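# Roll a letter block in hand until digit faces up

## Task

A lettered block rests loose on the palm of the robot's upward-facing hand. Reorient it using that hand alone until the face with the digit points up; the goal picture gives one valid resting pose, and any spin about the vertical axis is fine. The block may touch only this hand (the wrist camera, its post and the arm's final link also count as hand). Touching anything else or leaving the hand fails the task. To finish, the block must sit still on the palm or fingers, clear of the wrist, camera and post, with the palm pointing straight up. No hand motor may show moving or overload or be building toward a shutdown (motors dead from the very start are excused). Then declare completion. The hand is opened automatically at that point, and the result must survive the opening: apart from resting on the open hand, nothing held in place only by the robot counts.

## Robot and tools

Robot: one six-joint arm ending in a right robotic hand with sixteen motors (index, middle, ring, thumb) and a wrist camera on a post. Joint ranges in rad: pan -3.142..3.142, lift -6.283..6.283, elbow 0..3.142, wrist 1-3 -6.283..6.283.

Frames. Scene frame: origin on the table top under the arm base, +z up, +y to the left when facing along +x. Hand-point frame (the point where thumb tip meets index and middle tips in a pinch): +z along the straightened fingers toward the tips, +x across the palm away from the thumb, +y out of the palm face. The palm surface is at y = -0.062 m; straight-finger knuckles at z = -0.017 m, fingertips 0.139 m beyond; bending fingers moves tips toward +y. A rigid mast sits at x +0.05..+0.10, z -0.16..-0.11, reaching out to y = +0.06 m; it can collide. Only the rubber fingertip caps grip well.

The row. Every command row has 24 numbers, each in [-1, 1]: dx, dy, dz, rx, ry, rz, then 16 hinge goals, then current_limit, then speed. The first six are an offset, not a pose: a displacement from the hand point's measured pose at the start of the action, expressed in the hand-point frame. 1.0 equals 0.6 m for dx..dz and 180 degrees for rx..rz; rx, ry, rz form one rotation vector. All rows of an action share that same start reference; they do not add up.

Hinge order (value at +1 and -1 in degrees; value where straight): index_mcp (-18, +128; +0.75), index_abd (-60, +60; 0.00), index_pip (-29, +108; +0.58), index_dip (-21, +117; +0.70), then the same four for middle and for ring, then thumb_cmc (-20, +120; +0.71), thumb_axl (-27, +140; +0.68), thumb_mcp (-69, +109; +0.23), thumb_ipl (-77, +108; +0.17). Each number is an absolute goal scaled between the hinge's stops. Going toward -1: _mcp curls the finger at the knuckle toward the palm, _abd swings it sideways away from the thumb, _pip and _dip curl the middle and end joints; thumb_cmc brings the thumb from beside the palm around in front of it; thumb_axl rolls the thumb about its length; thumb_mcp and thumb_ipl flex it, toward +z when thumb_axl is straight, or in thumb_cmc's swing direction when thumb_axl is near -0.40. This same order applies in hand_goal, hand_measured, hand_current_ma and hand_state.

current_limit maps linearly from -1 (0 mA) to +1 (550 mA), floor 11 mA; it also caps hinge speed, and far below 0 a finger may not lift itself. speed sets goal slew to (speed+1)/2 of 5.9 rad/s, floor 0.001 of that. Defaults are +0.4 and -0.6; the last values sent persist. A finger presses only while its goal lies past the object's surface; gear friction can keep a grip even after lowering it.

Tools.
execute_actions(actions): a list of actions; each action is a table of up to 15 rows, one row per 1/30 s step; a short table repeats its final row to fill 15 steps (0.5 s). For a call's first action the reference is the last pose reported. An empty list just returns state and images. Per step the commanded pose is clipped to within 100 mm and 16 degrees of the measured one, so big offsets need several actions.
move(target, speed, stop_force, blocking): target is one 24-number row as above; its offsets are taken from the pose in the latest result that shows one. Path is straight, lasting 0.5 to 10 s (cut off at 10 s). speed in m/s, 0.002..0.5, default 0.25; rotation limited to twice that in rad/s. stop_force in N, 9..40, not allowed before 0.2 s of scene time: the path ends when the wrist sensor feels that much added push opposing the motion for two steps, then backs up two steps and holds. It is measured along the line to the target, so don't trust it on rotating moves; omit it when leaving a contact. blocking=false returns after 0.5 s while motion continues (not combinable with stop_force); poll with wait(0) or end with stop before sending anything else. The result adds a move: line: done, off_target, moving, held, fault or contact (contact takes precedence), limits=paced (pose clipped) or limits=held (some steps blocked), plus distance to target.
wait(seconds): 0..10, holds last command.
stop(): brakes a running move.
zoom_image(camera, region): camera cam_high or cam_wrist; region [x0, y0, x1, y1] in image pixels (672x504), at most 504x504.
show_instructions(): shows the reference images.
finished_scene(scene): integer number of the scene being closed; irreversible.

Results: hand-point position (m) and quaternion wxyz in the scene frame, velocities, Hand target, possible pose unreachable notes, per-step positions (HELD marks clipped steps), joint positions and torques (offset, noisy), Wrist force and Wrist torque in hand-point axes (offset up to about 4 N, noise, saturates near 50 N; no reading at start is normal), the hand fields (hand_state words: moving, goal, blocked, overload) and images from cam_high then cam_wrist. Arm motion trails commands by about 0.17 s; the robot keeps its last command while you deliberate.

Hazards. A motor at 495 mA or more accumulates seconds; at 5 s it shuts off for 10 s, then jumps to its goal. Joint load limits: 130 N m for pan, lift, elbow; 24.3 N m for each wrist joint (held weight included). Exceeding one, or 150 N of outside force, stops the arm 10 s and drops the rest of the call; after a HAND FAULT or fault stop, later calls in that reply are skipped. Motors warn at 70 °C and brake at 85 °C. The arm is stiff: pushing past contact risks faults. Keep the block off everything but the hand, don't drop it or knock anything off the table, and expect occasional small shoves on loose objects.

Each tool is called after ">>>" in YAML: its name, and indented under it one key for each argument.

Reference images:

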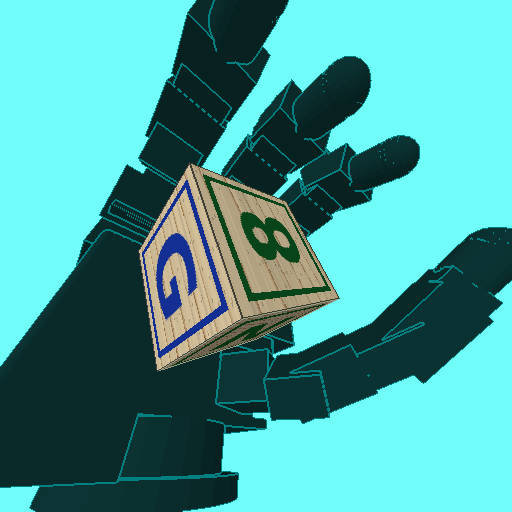

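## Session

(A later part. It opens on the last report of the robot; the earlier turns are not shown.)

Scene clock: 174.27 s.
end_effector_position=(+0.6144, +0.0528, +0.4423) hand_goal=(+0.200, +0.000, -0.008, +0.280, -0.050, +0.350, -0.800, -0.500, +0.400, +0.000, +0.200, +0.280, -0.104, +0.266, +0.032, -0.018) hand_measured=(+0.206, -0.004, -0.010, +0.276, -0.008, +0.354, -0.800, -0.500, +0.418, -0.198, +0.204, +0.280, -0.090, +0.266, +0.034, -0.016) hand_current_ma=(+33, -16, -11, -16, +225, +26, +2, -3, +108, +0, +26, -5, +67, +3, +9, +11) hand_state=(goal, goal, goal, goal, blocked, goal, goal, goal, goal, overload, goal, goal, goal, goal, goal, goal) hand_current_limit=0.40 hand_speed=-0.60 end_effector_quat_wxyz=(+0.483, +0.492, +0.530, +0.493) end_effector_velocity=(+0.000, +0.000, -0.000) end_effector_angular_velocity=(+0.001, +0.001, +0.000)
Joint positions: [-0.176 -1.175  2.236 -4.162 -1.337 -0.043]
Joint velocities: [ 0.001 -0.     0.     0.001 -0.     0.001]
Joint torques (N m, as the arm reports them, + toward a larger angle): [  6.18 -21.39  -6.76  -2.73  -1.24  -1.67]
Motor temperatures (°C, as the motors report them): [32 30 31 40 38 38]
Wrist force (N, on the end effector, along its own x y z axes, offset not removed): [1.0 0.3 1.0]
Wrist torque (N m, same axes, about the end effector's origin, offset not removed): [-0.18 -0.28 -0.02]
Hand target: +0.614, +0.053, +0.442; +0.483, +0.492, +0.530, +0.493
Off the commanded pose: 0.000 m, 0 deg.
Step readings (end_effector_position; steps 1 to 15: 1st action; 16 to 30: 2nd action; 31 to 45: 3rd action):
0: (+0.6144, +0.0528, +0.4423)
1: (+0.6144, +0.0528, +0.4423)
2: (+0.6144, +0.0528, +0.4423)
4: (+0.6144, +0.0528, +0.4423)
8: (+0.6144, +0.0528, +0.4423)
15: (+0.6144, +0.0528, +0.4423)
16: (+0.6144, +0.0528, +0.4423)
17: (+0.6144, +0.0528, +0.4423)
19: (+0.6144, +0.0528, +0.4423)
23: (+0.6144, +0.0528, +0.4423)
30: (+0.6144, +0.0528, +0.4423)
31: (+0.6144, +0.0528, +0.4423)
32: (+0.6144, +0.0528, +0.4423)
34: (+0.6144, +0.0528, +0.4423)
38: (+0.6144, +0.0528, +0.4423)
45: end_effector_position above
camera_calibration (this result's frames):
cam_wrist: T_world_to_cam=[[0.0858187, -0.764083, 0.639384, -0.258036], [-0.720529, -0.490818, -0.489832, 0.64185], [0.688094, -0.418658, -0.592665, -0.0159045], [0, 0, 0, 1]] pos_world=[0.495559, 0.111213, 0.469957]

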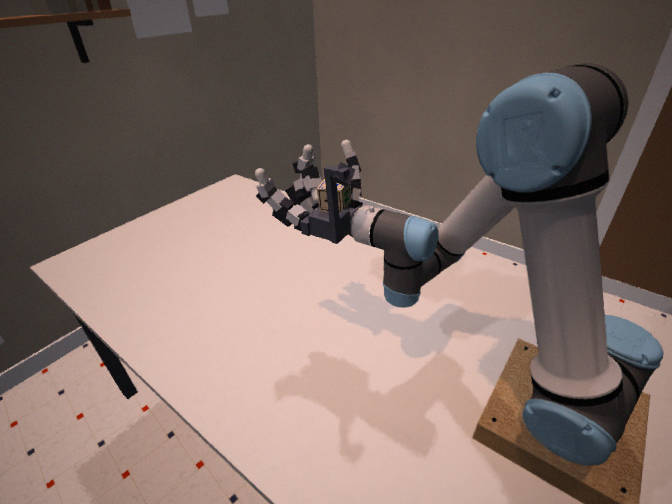

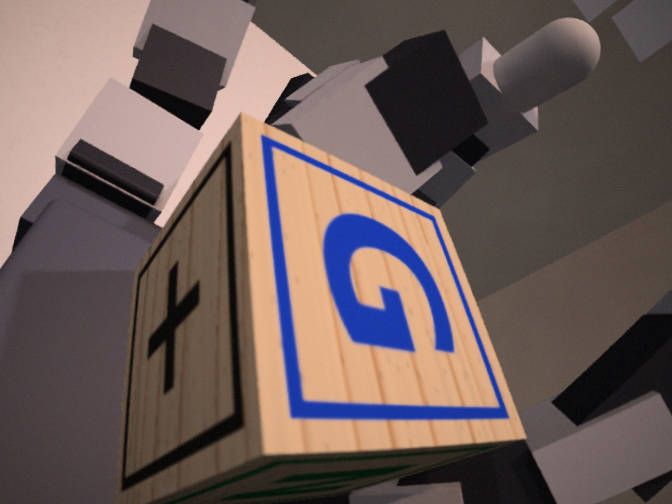

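>>> execute_actions:
  actions:
    - [[0,0,0,0.05,0,0,0.45,0,-0.2,0.1,-0.03,0.35,-0.8,-0.5,0.4,0,-0.1,0.2,-0.104,0.266,0.032,-0.018,0.4,-0.3]]
    - [[0,0,0,0.055,0,0,0.45,0,-0.2,0.1,-0.03,0.35,-0.8,-0.5,0.4,0,-0.1,0.2,-0.104,0.266,0.032,-0.018,0.4,-0.3]]
    - [[0,0,0,0,0,0,0.45,0,-0.2,0.1,-0.03,0.35,-0.8,-0.5,0.4,0,-0.1,0.2,-0.104,0.266,0.032,-0.018,0.4,-0.3]]

Scene clock: 185.73 s.
end_effector_position=(+0.6139, +0.0528, +0.4425) hand_goal=(+0.450, +0.000, -0.200, +0.100, -0.030, +0.350, -0.800, -0.500, +0.400, +0.000, -0.100, +0.200, -0.104, +0.266, +0.032, -0.018) hand_measured=(+0.460, -0.004, -0.196, +0.102, -0.008, +0.354, -0.800, -0.500, +0.416, -0.198, -0.096, +0.202, -0.090, +0.266, +0.032, -0.016) hand_current_ma=(+57, -15, +23, +13, +120, +26, +2, -3, +92, +0, +24, +14, +67, +1, +2, +9) hand_state=(goal, goal, goal, goal, blocked, goal, goal, goal, goal, overload, goal, goal, goal, goal, goal, goal) hand_current_limit=0.40 hand_speed=-0.30 end_effector_quat_wxyz=(+0.398, +0.563, +0.603, +0.401) end_effector_velocity=(+0.001, +0.000, -0.002) end_effector_angular_velocity=(+0.003, +0.004, +0.001)
Joint positions: [-0.177 -1.466  2.292 -3.597 -1.362 -0.117]
Joint velocities: [0.    0.003 0.    0.    0.001 0.002]
Joint torques (N m, as the arm reports them, + toward a larger angle): [  6.64 -12.65 -10.84  -4.32   1.27   2.  ]
Motor temperatures (°C, as the motors report them): [32 30 31 40 38 38]
Wrist force (N, on the end effector, along its own x y z axes, offset not removed): [-1.0 1.4 1.9]
Wrist torque (N m, same axes, about the end effector's origin, offset not removed): [0.11 -0.02 -0.10]
Hand target: +0.614, +0.053, +0.442; +0.398, +0.563, +0.603, +0.401
Off the commanded pose: 0.000 m, 0 deg.
Step readings (end_effector_position; steps 1 to 15: 1st action; 16 to 30: 2nd action; 31 to 45: 3rd action):
0: (+0.6144, +0.0528, +0.4423)
1: (+0.6143, +0.0528, +0.4423)
2: (+0.6127, +0.0531, +0.4423)
4: (+0.6099, +0.0537, +0.4446)
8: (+0.6123, +0.0532, +0.4424)
15: (+0.6142, +0.0528, +0.4423)
16: (+0.6141, +0.0528, +0.4423)
17: (+0.6126, +0.0529, +0.4432)
19: (+0.6092, +0.0536, +0.4486)
23: (+0.6115, +0.0532, +0.4437)
30: (+0.6139, +0.0528, +0.4424)
31: (+0.6140, +0.0528, +0.4424)
32: (+0.6140, +0.0528, +0.4424)
34: (+0.6139, +0.0528, +0.4426)
38: (+0.6139, +0.0528, +0.4426)
45: end_effector_position above
camera_calibration (this result's frames):
cam_wrist: T_world_to_cam=[[0.27899, -0.75561, 0.592637, -0.356357], [-0.84154, -0.489654, -0.228143, 0.600032], [0.462573, -0.435078, -0.772485, 0.203422], [0, 0, 0, 1]] pos_world=[0.510273, 0.113045, 0.505223]

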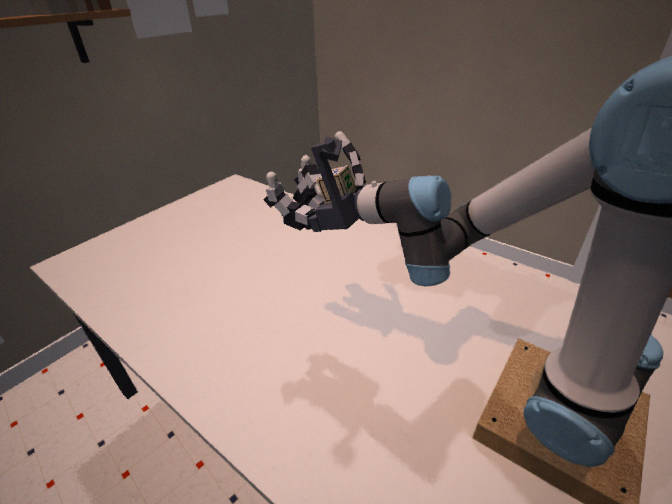

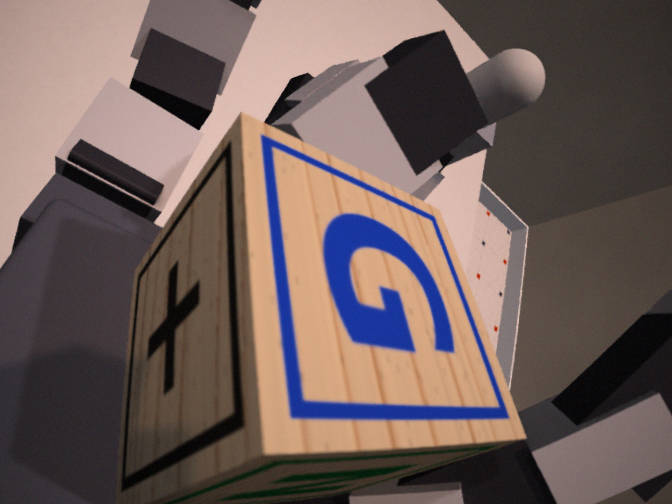

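>>> execute_actions:
  actions:
    - [[0,0,0,0.03,0,0,0.45,0,-0.2,0.1,0.05,0.0,-0.8,-0.5,0.4,0,-0.1,0.2,-0.104,0.266,0.032,-0.018,0.4,-0.5]]
    - [[0,0,0,0.03,0,0,0.45,0,-0.2,0.1,0.05,0.0,-0.8,-0.5,0.4,0,-0.1,0.2,-0.104,0.266,0.032,-0.018,0.4,-0.5]]
    - [[0,0,0,0,0,0,0.45,0,-0.2,0.1,0.05,0.0,-0.8,-0.5,0.4,0,-0.1,0.2,-0.104,0.266,0.032,-0.018,0.4,-0.5]]

Scene clock: 192.80 s.
end_effector_position=(+0.6137, +0.0529, +0.4427) hand_goal=(+0.450, +0.000, -0.200, +0.100, +0.050, +0.000, -0.800, -0.500, +0.400, +0.000, -0.100, +0.200, -0.104, +0.266, +0.032, -0.018) hand_measured=(+0.460, -0.004, -0.196, +0.102, +0.106, +0.072, -0.802, -0.530, +0.414, -0.198, -0.096, +0.202, -0.084, +0.252, +0.032, -0.018) hand_current_ma=(+64, -15, +21, +13, +301, +370, -13, -154, +77, +0, +23, +14, +103, -84, -6, +7) hand_state=(goal, goal, goal, goal, blocked, blocked, goal, blocked, goal, overload, goal, goal, goal, goal, goal, goal) hand_current_limit=0.40 hand_speed=-0.50 end_effector_quat_wxyz=(+0.345, +0.598, +0.637, +0.344) end_effector_velocity=(-0.000, +0.001, -0.001) end_effector_angular_velocity=(+0.001, +0.001, +0.001)
Joint positions: [-0.17  -1.603  2.252 -3.234 -1.394 -0.15 ]
Joint velocities: [0.001 0.    0.001 0.001 0.    0.001]
Joint torques (N m, as the arm reports them, + toward a larger angle): [  7.49  -9.61 -13.21  -4.54   0.27   0.36]
Motor temperatures (°C, as the motors report them): [32 30 31 40 38 38]
Wrist force (N, on the end effector, along its own x y z axes, offset not removed): [-0.1 1.4 0.9]
Wrist torque (N m, same axes, about the end effector's origin, offset not removed): [0.24 -0.10 -0.05]
Hand target: +0.614, +0.053, +0.443; +0.345, +0.598, +0.637, +0.344
Off the commanded pose: 0.000 m, 0 deg.
Step readings (end_effector_position; steps 1 to 15: 1st action; 16 to 30: 2nd action; 31 to 45: 3rd action):
0: (+0.6139, +0.0528, +0.4424)
1: (+0.6138, +0.0528, +0.4426)
2: (+0.6130, +0.0529, +0.4453)
4: (+0.6121, +0.0531, +0.4470)
8: (+0.6131, +0.0529, +0.4434)
15: (+0.6138, +0.0528, +0.4425)
16: (+0.6138, +0.0529, +0.4429)
17: (+0.6132, +0.0529, +0.4465)
19: (+0.6125, +0.0531, +0.4482)
23: (+0.6131, +0.0530, +0.4438)
30: (+0.6137, +0.0529, +0.4426)
31: (+0.6137, +0.0529, +0.4426)
32: (+0.6137, +0.0529, +0.4426)
34: (+0.6137, +0.0529, +0.4427)
38: (+0.6137, +0.0529, +0.4428)
45: end_effector_position above
camera_calibration (this result's frames):
cam_wrist: T_world_to_cam=[[0.379961, -0.751987, 0.538652, -0.394707], [-0.871258, -0.486547, -0.0646674, 0.545669], [0.310709, -0.444734, -0.840043, 0.327324], [0, 0, 0, 1]] pos_world=[0.523689, 0.114252, 0.522863]

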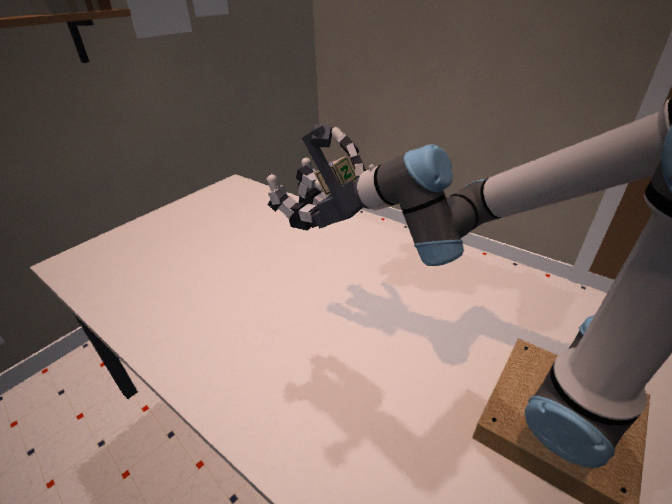

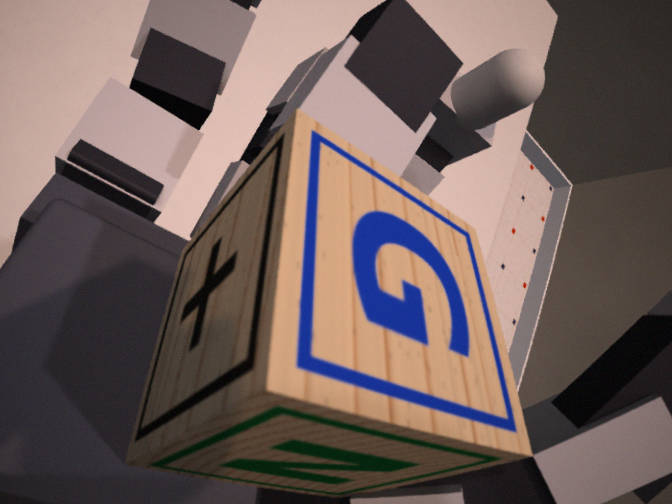

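>>> execute_actions:
  actions:
    - [[0,0,0,-0.04,0,0,0.45,0,-0.2,0.1,0.25,-0.3,-0.8,-0.5,0.4,0,-0.1,0.2,0.0,0.266,0.032,-0.018,0.4,-0.3]]
    - [[0,0,0,-0.04,0,0,0.45,0,-0.2,0.1,0.3,-0.5,-0.8,-0.5,0.4,0,-0.1,0.2,0.0,0.266,0.032,-0.018,0.4,-0.3]]
    - [[0,0,0,0,0,0,0.45,0,-0.2,0.1,0.3,-0.5,-0.8,-0.5,0.4,0,-0.1,0.2,0.0,0.266,0.032,-0.018,0.4,-0.3]]

Scene clock: 207.20 s.
end_effector_position=(+0.6136, +0.0527, +0.4423) hand_goal=(+0.450, +0.000, -0.200, +0.100, +0.300, -0.500, -0.800, -0.500, +0.400, +0.000, -0.100, +0.200, +0.000, +0.266, +0.032, -0.018) hand_measured=(+0.462, -0.004, -0.196, +0.102, +0.310, -0.498, -0.800, -0.504, +0.412, -0.198, -0.096, +0.202, +0.006, +0.266, +0.030, -0.018) hand_current_ma=(+71, -15, +18, +13, +49, +13, -3, -20, +72, +0, +20, +14, +28, +0, -8, +6) hand_state=(goal, goal, goal, goal, goal, goal, goal, goal, goal, overload, goal, goal, goal, goal, goal, goal) hand_current_limit=0.40 hand_speed=-0.30 end_effector_quat_wxyz=(+0.415, +0.551, +0.590, +0.419) end_effector_velocity=(-0.000, -0.001, -0.000) end_effector_angular_velocity=(-0.002, +0.002, -0.004)
Joint positions: [-0.179 -1.413  2.294 -3.714 -1.354 -0.104]
Joint velocities: [-0.001 -0.001  0.001  0.001 -0.003 -0.001]
Joint torques (N m, as the arm reports them, + toward a larger angle): [  0.97 -31.87 -10.43  -1.78   0.73  -2.4 ]
Motor temperatures (°C, as the motors report them): [32 30 31 40 38 38]
Wrist force (N, on the end effector, along its own x y z axes, offset not removed): [-0.5 -0.7 -0.2]
Wrist torque (N m, same axes, about the end effector's origin, offset not removed): [-0.13 -0.08 -0.21]
Hand target: +0.614, +0.053, +0.442; +0.415, +0.551, +0.590, +0.419
Off the commanded pose: 0.000 m, 0 deg.
Step readings (end_effector_position; steps 1 to 15: 1st action; 16 to 30: 2nd action; 31 to 45: 3rd action):
0: (+0.6137, +0.0529, +0.4426)
1: (+0.6137, +0.0528, +0.4422)
2: (+0.6141, +0.0528, +0.4369)
4: (+0.6143, +0.0527, +0.4322)
8: (+0.6131, +0.0530, +0.4401)
15: (+0.6136, +0.0528, +0.4425)
16: (+0.6137, +0.0528, +0.4422)
17: (+0.6143, +0.0527, +0.4381)
19: (+0.6150, +0.0526, +0.4338)
23: (+0.6132, +0.0529, +0.4400)
30: (+0.6135, +0.0527, +0.4422)
31: (+0.6136, +0.0527, +0.4423)
32: (+0.6136, +0.0527, +0.4423)
34: (+0.6136, +0.0527, +0.4422)
38: (+0.6136, +0.0527, +0.4422)
45: end_effector_position above
camera_calibration (this result's frames):
cam_wrist: T_world_to_cam=[[0.243922, -0.756973, 0.606213, -0.340653], [-0.825268, -0.490326, -0.280202, 0.612756], [0.509348, -0.43194, -0.744307, 0.162034], [0, 0, 0, 1]] pos_world=[0.506249, 0.112574, 0.498807]

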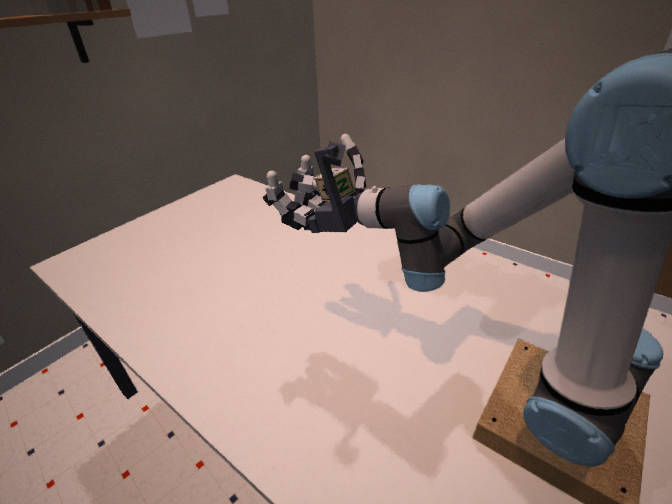

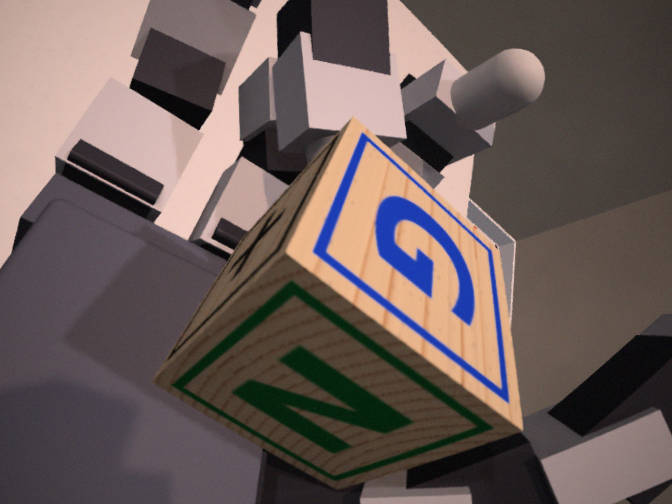

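>>> execute_actions:
  actions:
    - [[0,0,0,-0.05,0,0,0.3,0,-0.2,0.1,0.25,-0.5,-0.8,-0.5,0.4,0,-0.1,0.2,-0.05,0.266,0.032,-0.018,0.4,-0.4]]
    - [[0,0,0,-0.05,0,0,0.2,0,-0.2,0.1,0.2,-0.5,-0.8,-0.5,0.4,0,-0.1,0.2,-0.05,0.266,0.032,-0.018,0.4,-0.4]]
    - [[0,0,0,0,0,0,0.2,0,-0.2,0.1,0.2,-0.5,-0.8,-0.5,0.4,0,-0.1,0.2,-0.05,0.266,0.032,-0.018,0.4,-0.4]]

Scene clock: 218.17 s.
end_effector_position=(+0.6134, +0.0528, +0.4417) hand_goal=(+0.200, +0.000, -0.200, +0.100, +0.200, -0.500, -0.800, -0.500, +0.400, +0.000, -0.100, +0.200, -0.050, +0.266, +0.032, -0.018) hand_measured=(+0.216, -0.004, -0.198, +0.102, +0.226, -0.498, -0.800, -0.504, +0.412, -0.198, -0.096, +0.202, -0.038, +0.266, +0.030, -0.018) hand_current_ma=(+95, -14, +13, +12, +140, +8, -1, -17, +70, +0, +19, +13, +62, +0, -8, +6) hand_state=(goal, goal, goal, goal, blocked, goal, goal, goal, goal, overload, goal, goal, goal, goal, goal, goal) hand_current_limit=0.40 hand_speed=-0.40 end_effector_quat_wxyz=(+0.494, +0.481, +0.519, +0.505) end_effector_velocity=(-0.000, +0.001, +0.000) end_effector_angular_velocity=(-0.000, -0.001, +0.001)
Joint positions: [-0.176 -1.135  2.219 -4.232 -1.335 -0.032]
Joint velocities: [ 0.002 -0.001  0.    -0.    -0.     0.   ]
Joint torques (N m, as the arm reports them, + toward a larger angle): [  0.3  -38.15  -3.99  -0.98   1.15  -2.36]
Motor temperatures (°C, as the motors report them): [32 30 31 40 38 38]
Wrist force (N, on the end effector, along its own x y z axes, offset not removed): [-0.1 0.8 1.0]
Wrist torque (N m, same axes, about the end effector's origin, offset not removed): [-0.01 -0.13 -0.06]
Hand target: +0.613, +0.053, +0.442; +0.494, +0.481, +0.519, +0.505
Off the commanded pose: 0.000 m, 0 deg.
Step readings (end_effector_position; steps 1 to 15: 1st action; 16 to 30: 2nd action; 31 to 45: 3rd action):
0: (+0.6135, +0.0527, +0.4422)
1: (+0.6136, +0.0527, +0.4421)
2: (+0.6146, +0.0525, +0.4395)
4: (+0.6166, +0.0522, +0.4329)
8: (+0.6134, +0.0526, +0.4393)
15: (+0.6135, +0.0527, +0.4420)
16: (+0.6136, +0.0527, +0.4421)
17: (+0.6152, +0.0524, +0.4414)
19: (+0.6170, +0.0521, +0.4368)
23: (+0.6135, +0.0528, +0.4399)
30: (+0.6134, +0.0527, +0.4417)
31: (+0.6134, +0.0527, +0.4418)
32: (+0.6134, +0.0527, +0.4418)
34: (+0.6134, +0.0527, +0.4418)
38: (+0.6134, +0.0527, +0.4417)
45: end_effector_position above
camera_calibration (this result's frames):
cam_wrist: T_world_to_cam=[[0.0576821, -0.765404, 0.64096, -0.240916], [-0.696517, -0.490811, -0.52342, 0.640954], [0.715218, -0.416248, -0.561428, -0.0461558], [0, 0, 0, 1]] pos_world=[0.493343, 0.110977, 0.463993]

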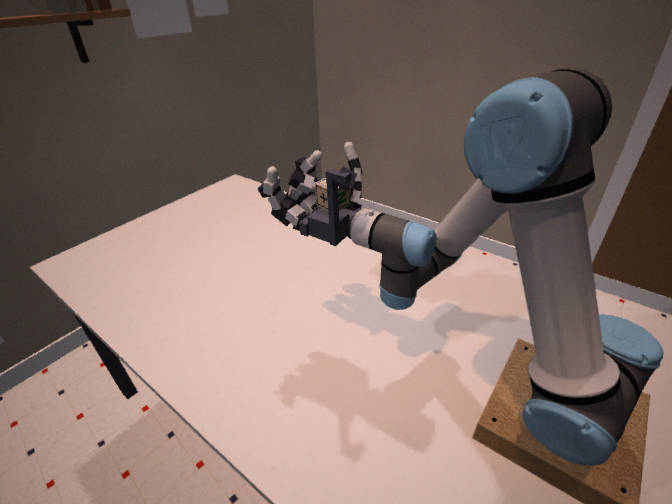

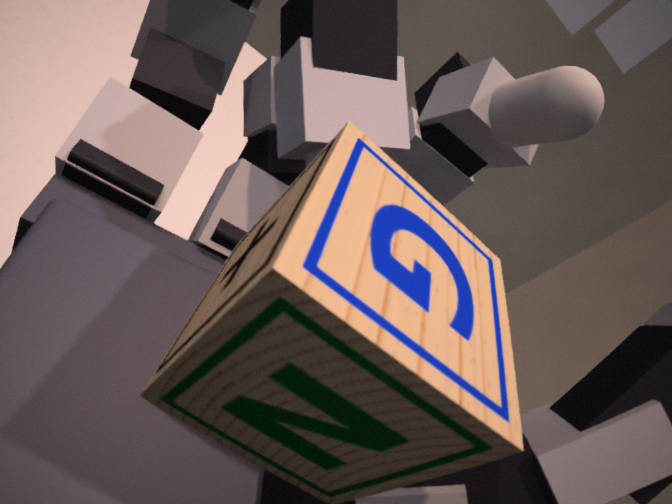

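>>> zoom_image:
  camera: "cam_high"
  region: [250, 130, 390, 250]

Region (250, 130, 390, 250) of cam_high's 672x504 image, scaled by 3.600, with more detail than that image has; it fills the top 432 rows of this view, and the rest is white.

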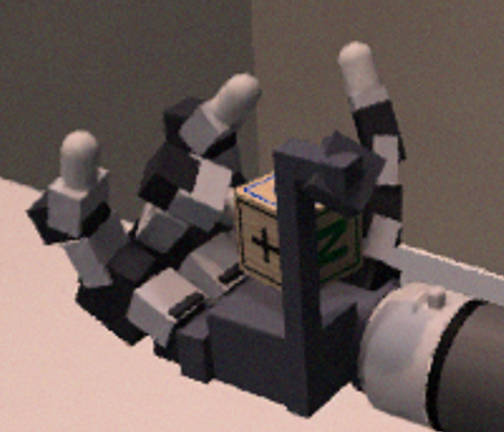

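>>> execute_actions:
  actions:
    - [[0,0,0,0,0,0,0.45,0.2,-0.8,-0.5,0.45,-0.3,-0.8,-0.5,0.4,0,-0.1,0.2,0.0,0.266,0.032,-0.018,0.4,-0.2]]
    - [[0,0,0,0,0,0,0.45,0.2,-0.8,-0.5,0.45,-0.3,-0.8,-0.5,0.4,0,-0.1,0.2,0.0,0.266,0.032,-0.018,0.4,-0.2]]
    - [[0,0,0,0,0,0,0.1,0.2,-0.8,-0.5,0.45,-0.3,-0.8,-0.5,0.4,0,-0.1,0.2,0.0,0.266,0.032,-0.018,0.4,-0.6]]
    - [[0,0,0,0,0,0,0.1,0.2,-0.8,-0.5,0.45,-0.3,-0.8,-0.5,0.4,0,-0.1,0.2,0.0,0.266,0.032,-0.018,0.4,-0.6]]

Scene clock: 236.97 s.
end_effector_position=(+0.6134, +0.0527, +0.4417) hand_goal=(+0.100, +0.200, -0.800, -0.500, +0.450, -0.300, -0.800, -0.500, +0.400, +0.000, -0.100, +0.200, +0.000, +0.266, +0.032, -0.018) hand_measured=(+0.112, +0.196, -0.800, -0.498, +0.456, -0.304, -0.800, -0.504, +0.412, -0.198, -0.096, +0.202, +0.004, +0.266, +0.030, -0.018) hand_current_ma=(+76, -14, +3, +11, +28, -16, -1, -17, +70, +0, +19, +13, +22, +0, -8, +6) hand_state=(goal, goal, goal, goal, goal, goal, goal, goal, goal, overload, goal, goal, goal, goal, goal, goal) hand_current_limit=0.40 hand_speed=-0.60 end_effector_quat_wxyz=(+0.494, +0.481, +0.519, +0.505) end_effector_velocity=(+0.000, -0.001, +0.000) end_effector_angular_velocity=(+0.003, -0.001, -0.002)
Joint positions: [-0.176 -1.135  2.219 -4.232 -1.335 -0.032]
Joint velocities: [-0.001 -0.    -0.    -0.    -0.001  0.003]
Joint torques (N m, as the arm reports them, + toward a larger angle): [  1.97 -32.3   -8.57  -1.84  -0.83  -1.83]
Motor temperatures (°C, as the motors report them): [32 30 31 40 38 38]
Wrist force (N, on the end effector, along its own x y z axes, offset not removed): [-1.6 1.6 1.5]
Wrist torque (N m, same axes, about the end effector's origin, offset not removed): [-0.06 0.06 -0.18]
Hand target: +0.613, +0.053, +0.442; +0.494, +0.481, +0.519, +0.505
Off the commanded pose: 0.000 m, 0 deg.
Step readings (end_effector_position; steps 1 to 15: 1st action; 16 to 30: 2nd action; 31 to 45: 3rd action; 46 to 60: 4th action):
0: (+0.6134, +0.0527, +0.4417)
1: (+0.6134, +0.0527, +0.4417)
2: (+0.6134, +0.0527, +0.4417)
4: (+0.6134, +0.0527, +0.4417)
8: (+0.6134, +0.0527, +0.4417)
15: (+0.6134, +0.0527, +0.4417)
16: (+0.6134, +0.0527, +0.4417)
17: (+0.6134, +0.0527, +0.4417)
19: (+0.6134, +0.0527, +0.4417)
23: (+0.6134, +0.0527, +0.4417)
30: (+0.6134, +0.0527, +0.4417)
31: (+0.6134, +0.0527, +0.4417)
32: (+0.6134, +0.0527, +0.4417)
34: (+0.6134, +0.0527, +0.4417)
38: (+0.6134, +0.0527, +0.4417)
45: (+0.6134, +0.0527, +0.4417)
46: (+0.6134, +0.0527, +0.4417)
47: (+0.6134, +0.0527, +0.4417)
49: (+0.6134, +0.0527, +0.4417)
53: (+0.6134, +0.0527, +0.4417)
60: end_effector_position above
camera_calibration (this result's frames):
cam_wrist: T_world_to_cam=[[0.0576581, -0.7654, 0.640966, -0.240931], [-0.696527, -0.490796, -0.523421, 0.640949], [0.715211, -0.416271, -0.56142, -0.0461539], [0, 0, 0, 1]] pos_world=[0.493339, 0.110954, 0.464003]

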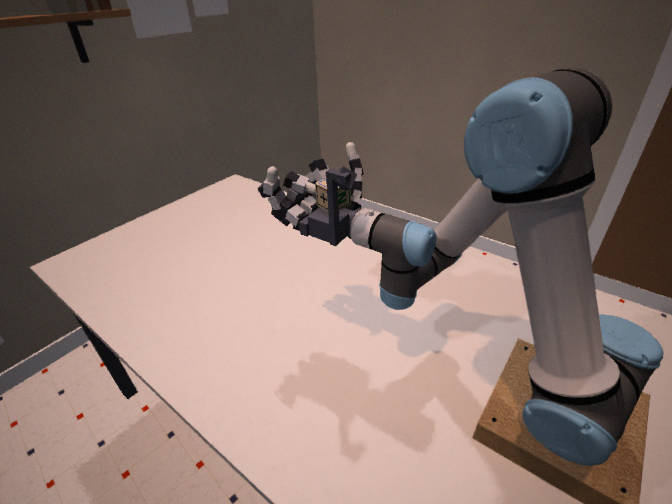

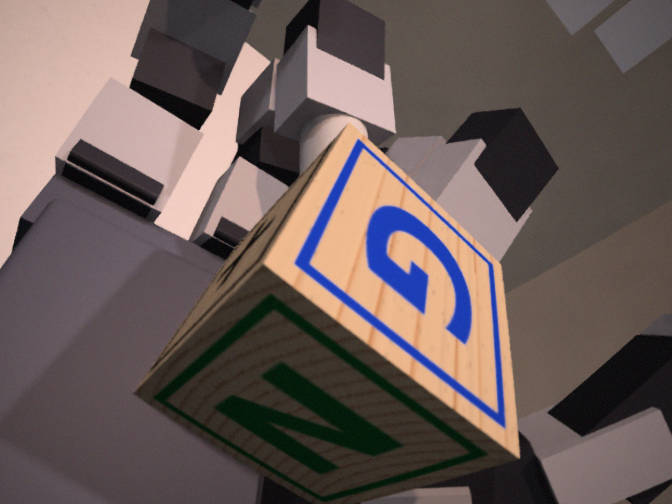

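>>> execute_actions:
  actions:
    - [[0,0,0,0,0,0,0.1,0.2,-0.8,-0.5,0.3,-0.3,-0.8,-0.5,0.4,0,-0.1,0.2,-0.2,0.266,0.032,-0.018,0.4,-0.6]]
    - [[0,0,0,0,0,0,0.1,0.2,-0.8,-0.5,0.3,-0.3,-0.8,-0.5,0.4,0,-0.1,0.2,-0.4,0.266,0.032,-0.018,0.4,-0.6]]
    - [[0,0,0,0,0,0,0.1,0.2,-0.8,-0.5,0.3,-0.3,-0.8,-0.5,0.4,0,-0.1,0.2,-0.4,0.266,0.032,-0.018,0.4,-0.6]]

Scene clock: 245.57 s.
end_effector_position=(+0.6134, +0.0527, +0.4417) hand_goal=(+0.100, +0.200, -0.800, -0.500, +0.300, -0.300, -0.800, -0.500, +0.400, +0.000, -0.100, +0.200, -0.400, +0.266, +0.032, -0.018) hand_measured=(+0.110, +0.196, -0.800, -0.498, +0.316, -0.304, -0.800, -0.504, +0.412, -0.198, -0.096, +0.202, -0.394, +0.266, +0.030, -0.018) hand_current_ma=(+66, -14, +2, +11, +88, -16, -1, -17, +70, +0, +19, +13, +27, +0, -8, +6) hand_state=(goal, goal, goal, goal, goal, goal, goal, goal, goal, overload, goal, goal, goal, goal, goal, goal) hand_current_limit=0.40 hand_speed=-0.60 end_effector_quat_wxyz=(+0.494, +0.481, +0.519, +0.505) end_effector_velocity=(-0.000, +0.000, -0.000) end_effector_angular_velocity=(+0.000, +0.000, +0.001)
Joint positions: [-0.176 -1.135  2.219 -4.232 -1.335 -0.032]
Joint velocities: [ 0. -0.  0.  0.  0.  0.]
Joint torques (N m, as the arm reports them, + toward a larger angle): [  2.47 -32.1   -8.98  -1.61  -0.74  -1.92]
Motor temperatures (°C, as the motors report them): [32 30 31 40 38 38]
Wrist force (N, on the end effector, along its own x y z axes, offset not removed): [0.5 1.8 0.3]
Wrist torque (N m, same axes, about the end effector's origin, offset not removed): [0.08 -0.31 0.00]
Hand target: +0.613, +0.053, +0.442; +0.494, +0.481, +0.519, +0.505
Off the commanded pose: 0.000 m, 0 deg.
Step readings (end_effector_position; steps 1 to 15: 1st action; 16 to 30: 2nd action; 31 to 45: 3rd action):
0: (+0.6134, +0.0527, +0.4417)
1: (+0.6134, +0.0527, +0.4417)
2: (+0.6134, +0.0527, +0.4417)
4: (+0.6134, +0.0527, +0.4417)
8: (+0.6134, +0.0527, +0.4417)
15: (+0.6134, +0.0527, +0.4417)
16: (+0.6134, +0.0527, +0.4417)
17: (+0.6134, +0.0527, +0.4417)
19: (+0.6134, +0.0527, +0.4417)
23: (+0.6134, +0.0527, +0.4417)
30: (+0.6134, +0.0527, +0.4417)
31: (+0.6134, +0.0527, +0.4417)
32: (+0.6134, +0.0527, +0.4417)
34: (+0.6134, +0.0527, +0.4417)
38: (+0.6134, +0.0527, +0.4417)
45: end_effector_position above
camera_calibration (this result's frames):
cam_wrist: T_world_to_cam=[[0.0576578, -0.7654, 0.640966, -0.240931], [-0.696527, -0.490796, -0.523421, 0.640949], [0.715211, -0.416271, -0.56142, -0.046154], [0, 0, 0, 1]] pos_world=[0.493339, 0.110954, 0.464003]

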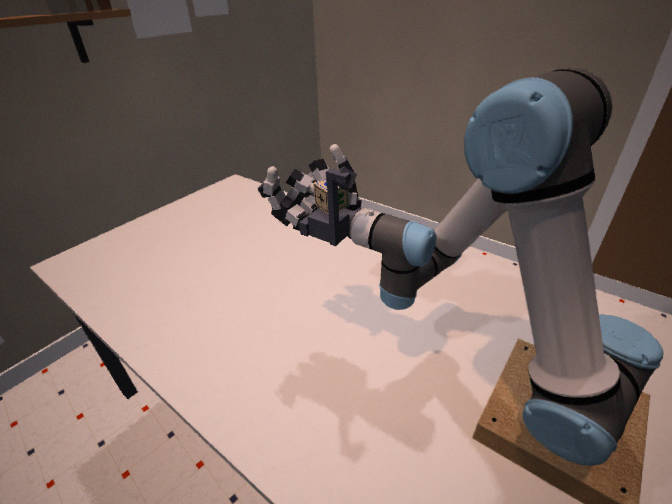

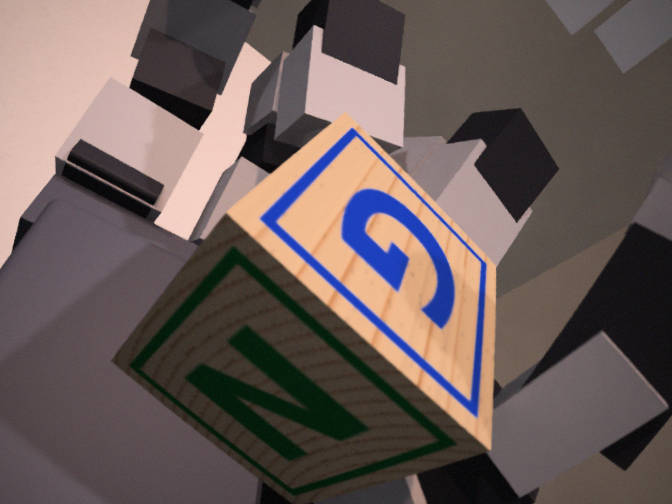

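>>> execute_actions:
  actions:
    - [[0,0,0,0,0,0,0.1,0.2,-0.8,-0.5,0.3,-0.3,-0.8,-0.5,0.4,0,-0.1,0.2,-0.6,0.266,0.032,-0.018,0.4,-0.6]]
    - [[0,0,0,0,0,0,0.1,0.2,-0.8,-0.5,0.3,-0.3,-0.8,-0.5,0.4,0,-0.1,0.2,-0.8,0.266,0.032,-0.018,0.4,-0.6]]
    - [[0,0,0,0,0,0,0.1,0.2,-0.8,-0.5,0.3,-0.3,-0.8,-0.5,0.4,0,-0.1,0.2,-0.8,0.266,0.032,-0.018,0.4,-0.6]]

Scene clock: 251.93 s.
end_effector_position=(+0.6134, +0.0527, +0.4417) hand_goal=(+0.100, +0.200, -0.800, -0.500, +0.300, -0.300, -0.800, -0.500, +0.400, +0.000, -0.100, +0.200, -0.800, +0.266, +0.032, -0.018) hand_measured=(+0.110, +0.196, -0.800, -0.498, +0.316, -0.304, -0.800, -0.504, +0.412, -0.198, -0.096, +0.202, -0.798, +0.266, +0.030, -0.018) hand_current_ma=(+65, -14, +2, +11, +88, -16, -1, -17, +70, +0, +19, +13, +13, +0, -8, +6) hand_state=(goal, goal, goal, goal, goal, goal, goal, goal, goal, overload, goal, goal, goal, goal, goal, goal) hand_current_limit=0.40 hand_speed=-0.60 end_effector_quat_wxyz=(+0.494, +0.481, +0.519, +0.505) end_effector_velocity=(+0.000, -0.000, -0.000) end_effector_angular_velocity=(+0.001, +0.000, -0.000)
Joint positions: [-0.176 -1.135  2.219 -4.232 -1.335 -0.032]
Joint velocities: [-0.     0.001  0.    -0.001 -0.     0.001]
Joint torques (N m, as the arm reports them, + toward a larger angle): [  2.54 -33.42  -9.11  -1.83  -0.68  -2.03]
Motor temperatures (°C, as the motors report them): [32 30 31 40 38 38]
Wrist force (N, on the end effector, along its own x y z axes, offset not removed): [0.1 1.1 0.7]
Wrist torque (N m, same axes, about the end effector's origin, offset not removed): [0.04 -0.15 -0.19]
Hand target: +0.613, +0.053, +0.442; +0.494, +0.481, +0.519, +0.505
Off the commanded pose: 0.000 m, 0 deg.
Step readings (end_effector_position; steps 1 to 15: 1st action; 16 to 30: 2nd action; 31 to 45: 3rd action):
0: (+0.6134, +0.0527, +0.4417)
1: (+0.6134, +0.0527, +0.4417)
2: (+0.6134, +0.0527, +0.4417)
4: (+0.6134, +0.0527, +0.4417)
8: (+0.6134, +0.0527, +0.4417)
15: (+0.6134, +0.0527, +0.4417)
16: (+0.6134, +0.0527, +0.4417)
17: (+0.6134, +0.0527, +0.4417)
19: (+0.6134, +0.0527, +0.4417)
23: (+0.6134, +0.0527, +0.4417)
30: (+0.6134, +0.0527, +0.4417)
31: (+0.6134, +0.0527, +0.4417)
32: (+0.6134, +0.0527, +0.4417)
34: (+0.6134, +0.0527, +0.4417)
38: (+0.6134, +0.0527, +0.4417)
45: end_effector_position above
camera_calibration (this result's frames):
cam_wrist: T_world_to_cam=[[0.0576581, -0.765401, 0.640966, -0.240931], [-0.696527, -0.490796, -0.523421, 0.640949], [0.715211, -0.41627, -0.56142, -0.046154], [0, 0, 0, 1]] pos_world=[0.493339, 0.110954, 0.464003]

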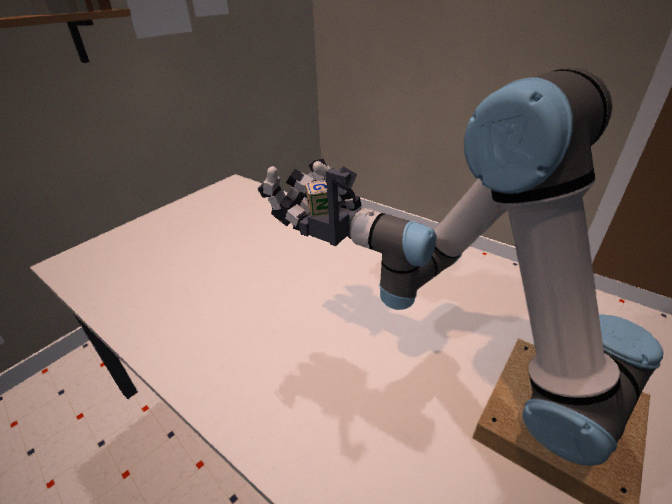

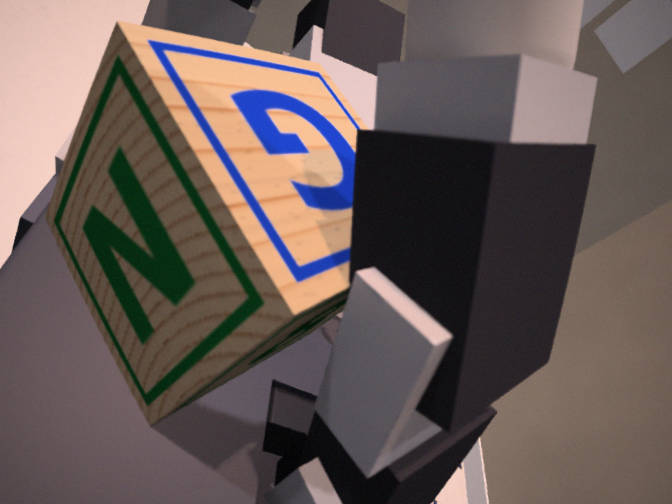

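>>> execute_actions:
  actions:
    - [[0,0,0,0,0,0,0.3,0.1,-0.5,0,0.4,0,-0.5,0,0.2,0,0.2,0.3,-0.5,0.266,0.032,-0.018,0.4,-0.2]]
    - [[0,0,0,0,0,0,0.3,0,0.2,0.3,0.3,0,0.2,0.3,0.2,0,0.2,0.3,-0.2,0.266,0.032,-0.018,0.4,-0.2]]
    - [[0,0,0,0,0,0,0.2,0,0.3,0.4,0.2,0,0.3,0.4,0.2,0,0.3,0.4,-0.2,0.266,0.032,-0.018,0.4,-0.2]]

Scene clock: 261.57 s.
end_effector_position=(+0.6134, +0.0527, +0.4417) hand_goal=(+0.200, +0.000, +0.300, +0.400, +0.200, +0.000, +0.300, +0.400, +0.200, +0.000, +0.300, +0.400, -0.200, +0.266, +0.032, -0.018) hand_measured=(+0.220, +0.004, +0.298, +0.398, +0.222, -0.002, +0.300, +0.398, +0.218, -0.198, +0.300, +0.398, -0.198, +0.266, +0.030, -0.018) hand_current_ma=(+116, +14, -5, -14, +123, -15, -5, -13, +103, +0, -5, -13, +7, +0, -10, +5) hand_state=(goal, goal, goal, goal, blocked, goal, goal, goal, goal, overload, goal, goal, goal, goal, goal, goal) hand_current_limit=0.40 hand_speed=-0.20 end_effector_quat_wxyz=(+0.494, +0.481, +0.519, +0.505) end_effector_velocity=(+0.000, -0.001, -0.001) end_effector_angular_velocity=(-0.000, +0.000, -0.001)
Joint positions: [-0.176 -1.135  2.219 -4.232 -1.335 -0.032]
Joint velocities: [-0.002  0.002 -0.    -0.001  0.001 -0.   ]
Joint torques (N m, as the arm reports them, + toward a larger angle): [  2.98 -32.67  -8.46  -1.78  -0.65  -1.98]
Motor temperatures (°C, as the motors report them): [32 30 31 40 38 38]
Wrist force (N, on the end effector, along its own x y z axes, offset not removed): [-2.0 2.3 1.6]
Wrist torque (N m, same axes, about the end effector's origin, offset not removed): [0.20 0.07 -0.22]
Hand target: +0.613, +0.053, +0.442; +0.494, +0.481, +0.519, +0.505
Off the commanded pose: 0.000 m, 0 deg.
Step readings (end_effector_position; steps 1 to 15: 1st action; 16 to 30: 2nd action; 31 to 45: 3rd action):
0: (+0.6134, +0.0527, +0.4417)
1: (+0.6134, +0.0527, +0.4417)
2: (+0.6134, +0.0527, +0.4417)
4: (+0.6134, +0.0527, +0.4417)
8: (+0.6134, +0.0527, +0.4417)
15: (+0.6134, +0.0527, +0.4417)
16: (+0.6134, +0.0527, +0.4417)
17: (+0.6134, +0.0527, +0.4417)
19: (+0.6134, +0.0527, +0.4417)
23: (+0.6134, +0.0527, +0.4417)
30: (+0.6134, +0.0527, +0.4417)
31: (+0.6134, +0.0527, +0.4417)
32: (+0.6134, +0.0527, +0.4417)
34: (+0.6134, +0.0527, +0.4417)
38: (+0.6134, +0.0527, +0.4417)
45: end_effector_position above
camera_calibration (this result's frames):
cam_wrist: T_world_to_cam=[[0.0576578, -0.765401, 0.640966, -0.240931], [-0.696526, -0.490796, -0.523421, 0.640949], [0.715211, -0.416271, -0.56142, -0.0461541], [0, 0, 0, 1]] pos_world=[0.493339, 0.110954, 0.464003]

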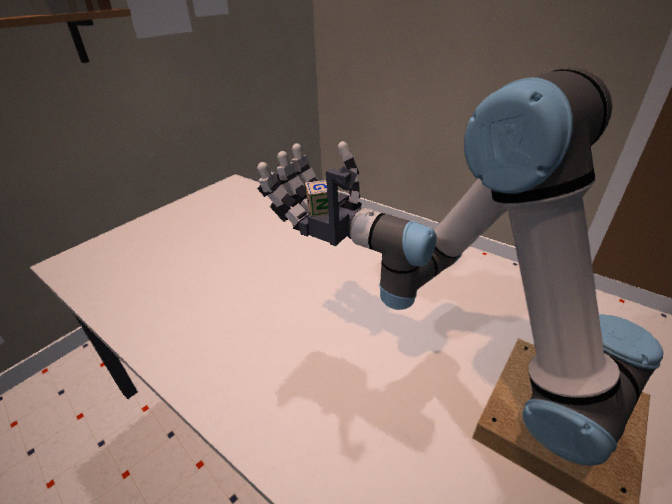

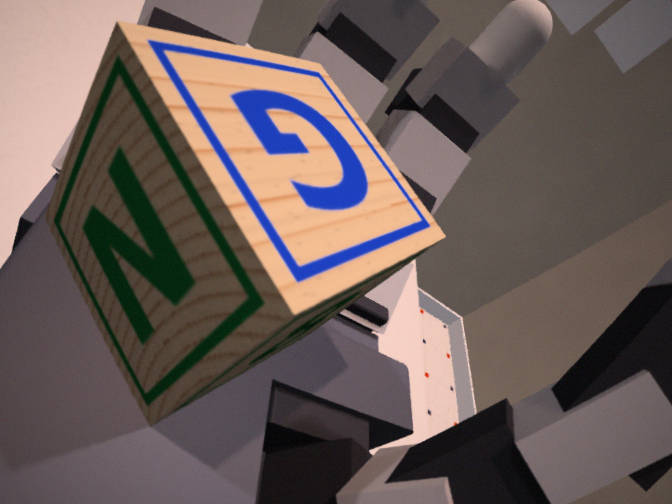

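>>> execute_actions:
  actions:
    - [[0,0,0,0,0,0,0.5,0.4,-0.8,-0.5,0.3,0,0.3,0.4,0.2,0,0.3,0.4,-0.2,0.266,0.032,-0.018,0.4,0]]
    - [[0,0,0,0,0,0,0.5,0.4,-0.8,-0.5,0.3,0,0.3,0.4,0.2,0,0.3,0.4,-0.2,0.266,0.032,-0.018,0.4,0]]
    - [[0,0,0,0,0,0,0.05,0.4,-0.8,-0.5,0.3,0,0.3,0.4,0.2,0,0.3,0.4,-0.2,0.266,0.032,-0.018,0.4,-0.5]]
    - [[0,0,0,0,0,0,0.05,0.4,-0.8,-0.5,0.3,0,0.3,0.4,0.2,0,0.3,0.4,-0.2,0.266,0.032,-0.018,0.4,-0.5]]

Scene clock: 290.93 s.
end_effector_position=(+0.6134, +0.0527, +0.4417) hand_goal=(+0.050, +0.400, -0.800, -0.500, +0.300, +0.000, +0.300, +0.400, +0.200, +0.000, +0.300, +0.400, -0.200, +0.266, +0.032, -0.018) hand_measured=(+0.060, +0.398, -0.800, -0.498, +0.308, -0.002, +0.300, +0.398, +0.218, -0.198, +0.300, +0.398, -0.198, +0.266, +0.030, -0.018) hand_current_ma=(+59, -13, +2, +11, +46, -15, -1, -13, +103, +0, -5, -13, +7, +0, -10, +5) hand_state=(goal, goal, goal, goal, goal, goal, goal, goal, goal, overload, goal, goal, goal, goal, goal, goal) hand_current_limit=0.40 hand_speed=-0.50 end_effector_quat_wxyz=(+0.494, +0.481, +0.519, +0.505) end_effector_velocity=(-0.000, -0.000, +0.001) end_effector_angular_velocity=(-0.000, -0.001, +0.000)
Joint positions: [-0.176 -1.135  2.219 -4.232 -1.335 -0.032]
Joint velocities: [-0.001 -0.002 -0.     0.001  0.001  0.   ]
Joint torques (N m, as the arm reports them, + toward a larger angle): [  3.8  -31.5   -7.8   -1.38  -0.78  -2.34]
Motor temperatures (°C, as the motors report them): [32 30 31 40 38 38]
Wrist force (N, on the end effector, along its own x y z axes, offset not removed): [-0.6 0.6 -0.1]
Wrist torque (N m, same axes, about the end effector's origin, offset not removed): [0.12 -0.06 -0.15]
Hand target: +0.613, +0.053, +0.442; +0.494, +0.481, +0.519, +0.505
Off the commanded pose: 0.000 m, 0 deg.
Step readings (end_effector_position; steps 1 to 15: 1st action; 16 to 30: 2nd action; 31 to 45: 3rd action; 46 to 60: 4th action):
0: (+0.6134, +0.0527, +0.4417)
1: (+0.6134, +0.0527, +0.4417)
2: (+0.6134, +0.0527, +0.4417)
4: (+0.6134, +0.0527, +0.4417)
8: (+0.6134, +0.0527, +0.4417)
15: (+0.6134, +0.0527, +0.4417)
16: (+0.6134, +0.0527, +0.4417)
17: (+0.6134, +0.0527, +0.4417)
19: (+0.6134, +0.0527, +0.4417)
23: (+0.6134, +0.0527, +0.4417)
30: (+0.6134, +0.0527, +0.4417)
31: (+0.6134, +0.0527, +0.4417)
32: (+0.6134, +0.0527, +0.4417)
34: (+0.6134, +0.0527, +0.4417)
38: (+0.6134, +0.0527, +0.4417)
45: (+0.6134, +0.0527, +0.4417)
46: (+0.6134, +0.0527, +0.4417)
47: (+0.6134, +0.0527, +0.4417)
49: (+0.6134, +0.0527, +0.4417)
53: (+0.6134, +0.0527, +0.4417)
60: end_effector_position above
camera_calibration (this result's frames):
cam_wrist: T_world_to_cam=[[0.057658, -0.7654, 0.640966, -0.240931], [-0.696527, -0.490796, -0.523421, 0.640949], [0.715211, -0.416271, -0.56142, -0.046154], [0, 0, 0, 1]] pos_world=[0.493339, 0.110954, 0.464003]

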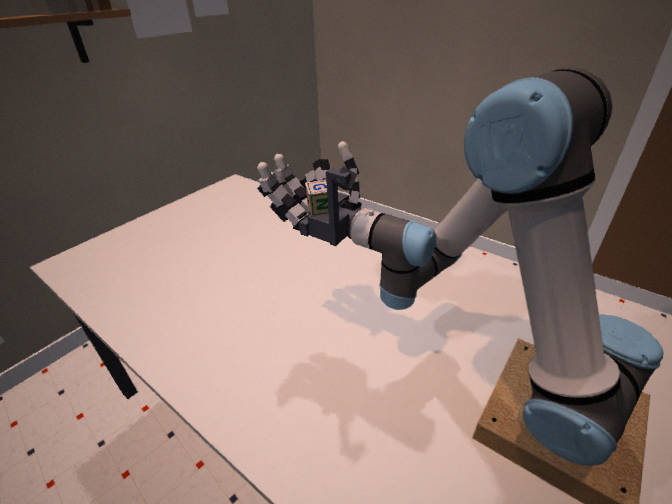

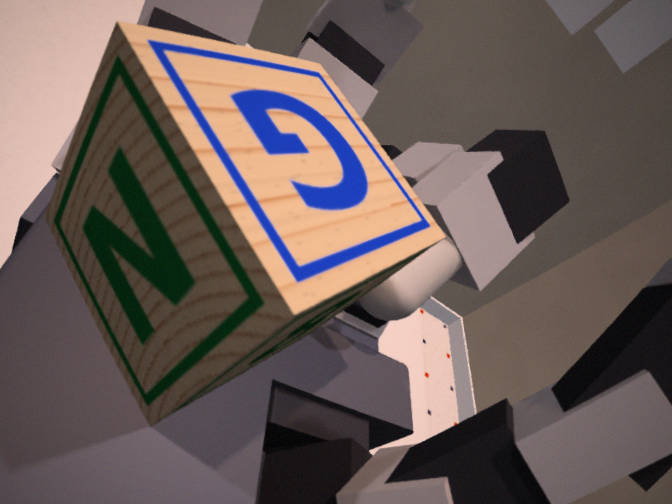

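>>> execute_actions:
  actions:
    - [[0,0,0,0,0,0,0.5,0.4,-0.8,-0.5,0.45,0,0.3,0.4,0.2,0,0.3,0.4,-0.2,0.266,0.032,-0.018,0.4,0]]
    - [[0,0,0,0,0,0,0.5,-0.1,-0.8,-0.5,0.45,0,0.3,0.4,0.2,0,0.3,0.4,-0.2,0.266,0.032,-0.018,0.4,0]]
    - [[0,0,0,0,0,0,0.25,-0.1,-0.8,-0.5,0.45,0,0.3,0.4,0.2,0,0.3,0.4,-0.2,0.266,0.032,-0.018,0.4,-0.5]]
    - [[0,0,0,0,0,0,0.25,-0.1,-0.8,-0.5,0.45,0,0.3,0.4,0.2,0,0.3,0.4,-0.2,0.266,0.032,-0.018,0.4,-0.5]]

Scene clock: 302.40 s.
end_effector_position=(+0.6134, +0.0527, +0.4417) hand_goal=(+0.250, -0.100, -0.800, -0.500, +0.450, +0.000, +0.300, +0.400, +0.200, +0.000, +0.300, +0.400, -0.200, +0.266, +0.032, -0.018) hand_measured=(+0.264, -0.096, -0.800, -0.498, +0.460, -0.002, +0.300, +0.398, +0.218, -0.198, +0.300, +0.398, -0.198, +0.266, +0.030, -0.018) hand_current_ma=(+79, +15, +1, +11, +51, -15, +2, -12, +103, +0, -4, -13, +7, +0, -10, +5) hand_state=(goal, goal, goal, goal, goal, goal, goal, goal, goal, overload, goal, goal, goal, goal, goal, goal) hand_current_limit=0.40 hand_speed=-0.50 end_effector_quat_wxyz=(+0.494, +0.481, +0.519, +0.505) end_effector_velocity=(-0.000, -0.000, -0.000) end_effector_angular_velocity=(+0.002, +0.000, -0.001)
Joint positions: [-0.176 -1.135  2.219 -4.232 -1.335 -0.032]
Joint velocities: [ 0.     0.001  0.    -0.001 -0.001  0.002]
Joint torques (N m, as the arm reports them, + toward a larger angle): [  4.72 -31.54  -7.92  -1.6   -0.94  -2.21]
Motor temperatures (°C, as the motors report them): [32 30 31 40 38 38]
Wrist force (N, on the end effector, along its own x y z axes, offset not removed): [0.3 0.6 2.5]
Wrist torque (N m, same axes, about the end effector's origin, offset not removed): [-0.19 -0.23 -0.14]
Hand target: +0.613, +0.053, +0.442; +0.494, +0.481, +0.519, +0.505
Off the commanded pose: 0.000 m, 0 deg.
Step readings (end_effector_position; steps 1 to 15: 1st action; 16 to 30: 2nd action; 31 to 45: 3rd action; 46 to 60: 4th action):
0: (+0.6134, +0.0527, +0.4417)
1: (+0.6134, +0.0527, +0.4417)
2: (+0.6134, +0.0527, +0.4417)
4: (+0.6134, +0.0527, +0.4417)
8: (+0.6134, +0.0527, +0.4417)
15: (+0.6134, +0.0527, +0.4417)
16: (+0.6134, +0.0527, +0.4417)
17: (+0.6134, +0.0527, +0.4417)
19: (+0.6134, +0.0527, +0.4417)
23: (+0.6134, +0.0527, +0.4417)
30: (+0.6134, +0.0527, +0.4417)
31: (+0.6134, +0.0527, +0.4417)
32: (+0.6134, +0.0527, +0.4417)
34: (+0.6134, +0.0527, +0.4417)
38: (+0.6134, +0.0527, +0.4417)
45: (+0.6134, +0.0527, +0.4417)
46: (+0.6134, +0.0527, +0.4417)
47: (+0.6134, +0.0527, +0.4417)
49: (+0.6134, +0.0527, +0.4417)
53: (+0.6134, +0.0527, +0.4417)
60: end_effector_position above
camera_calibration (this result's frames):
cam_wrist: T_world_to_cam=[[0.0576578, -0.7654, 0.640967, -0.240931], [-0.696526, -0.490796, -0.523421, 0.640949], [0.715211, -0.416271, -0.56142, -0.0461541], [0, 0, 0, 1]] pos_world=[0.493339, 0.110954, 0.464003]

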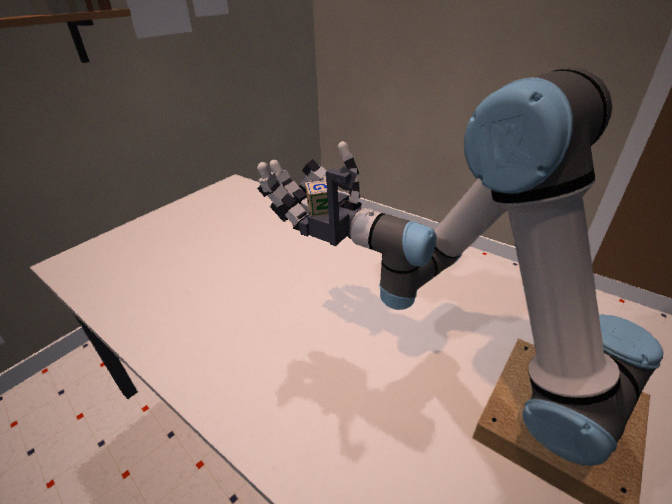

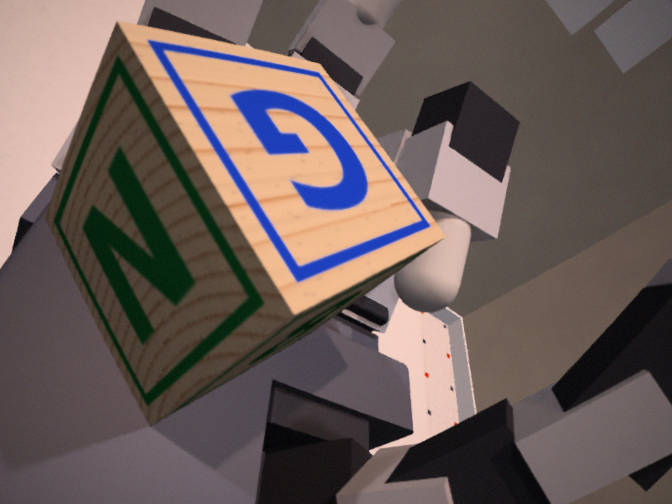

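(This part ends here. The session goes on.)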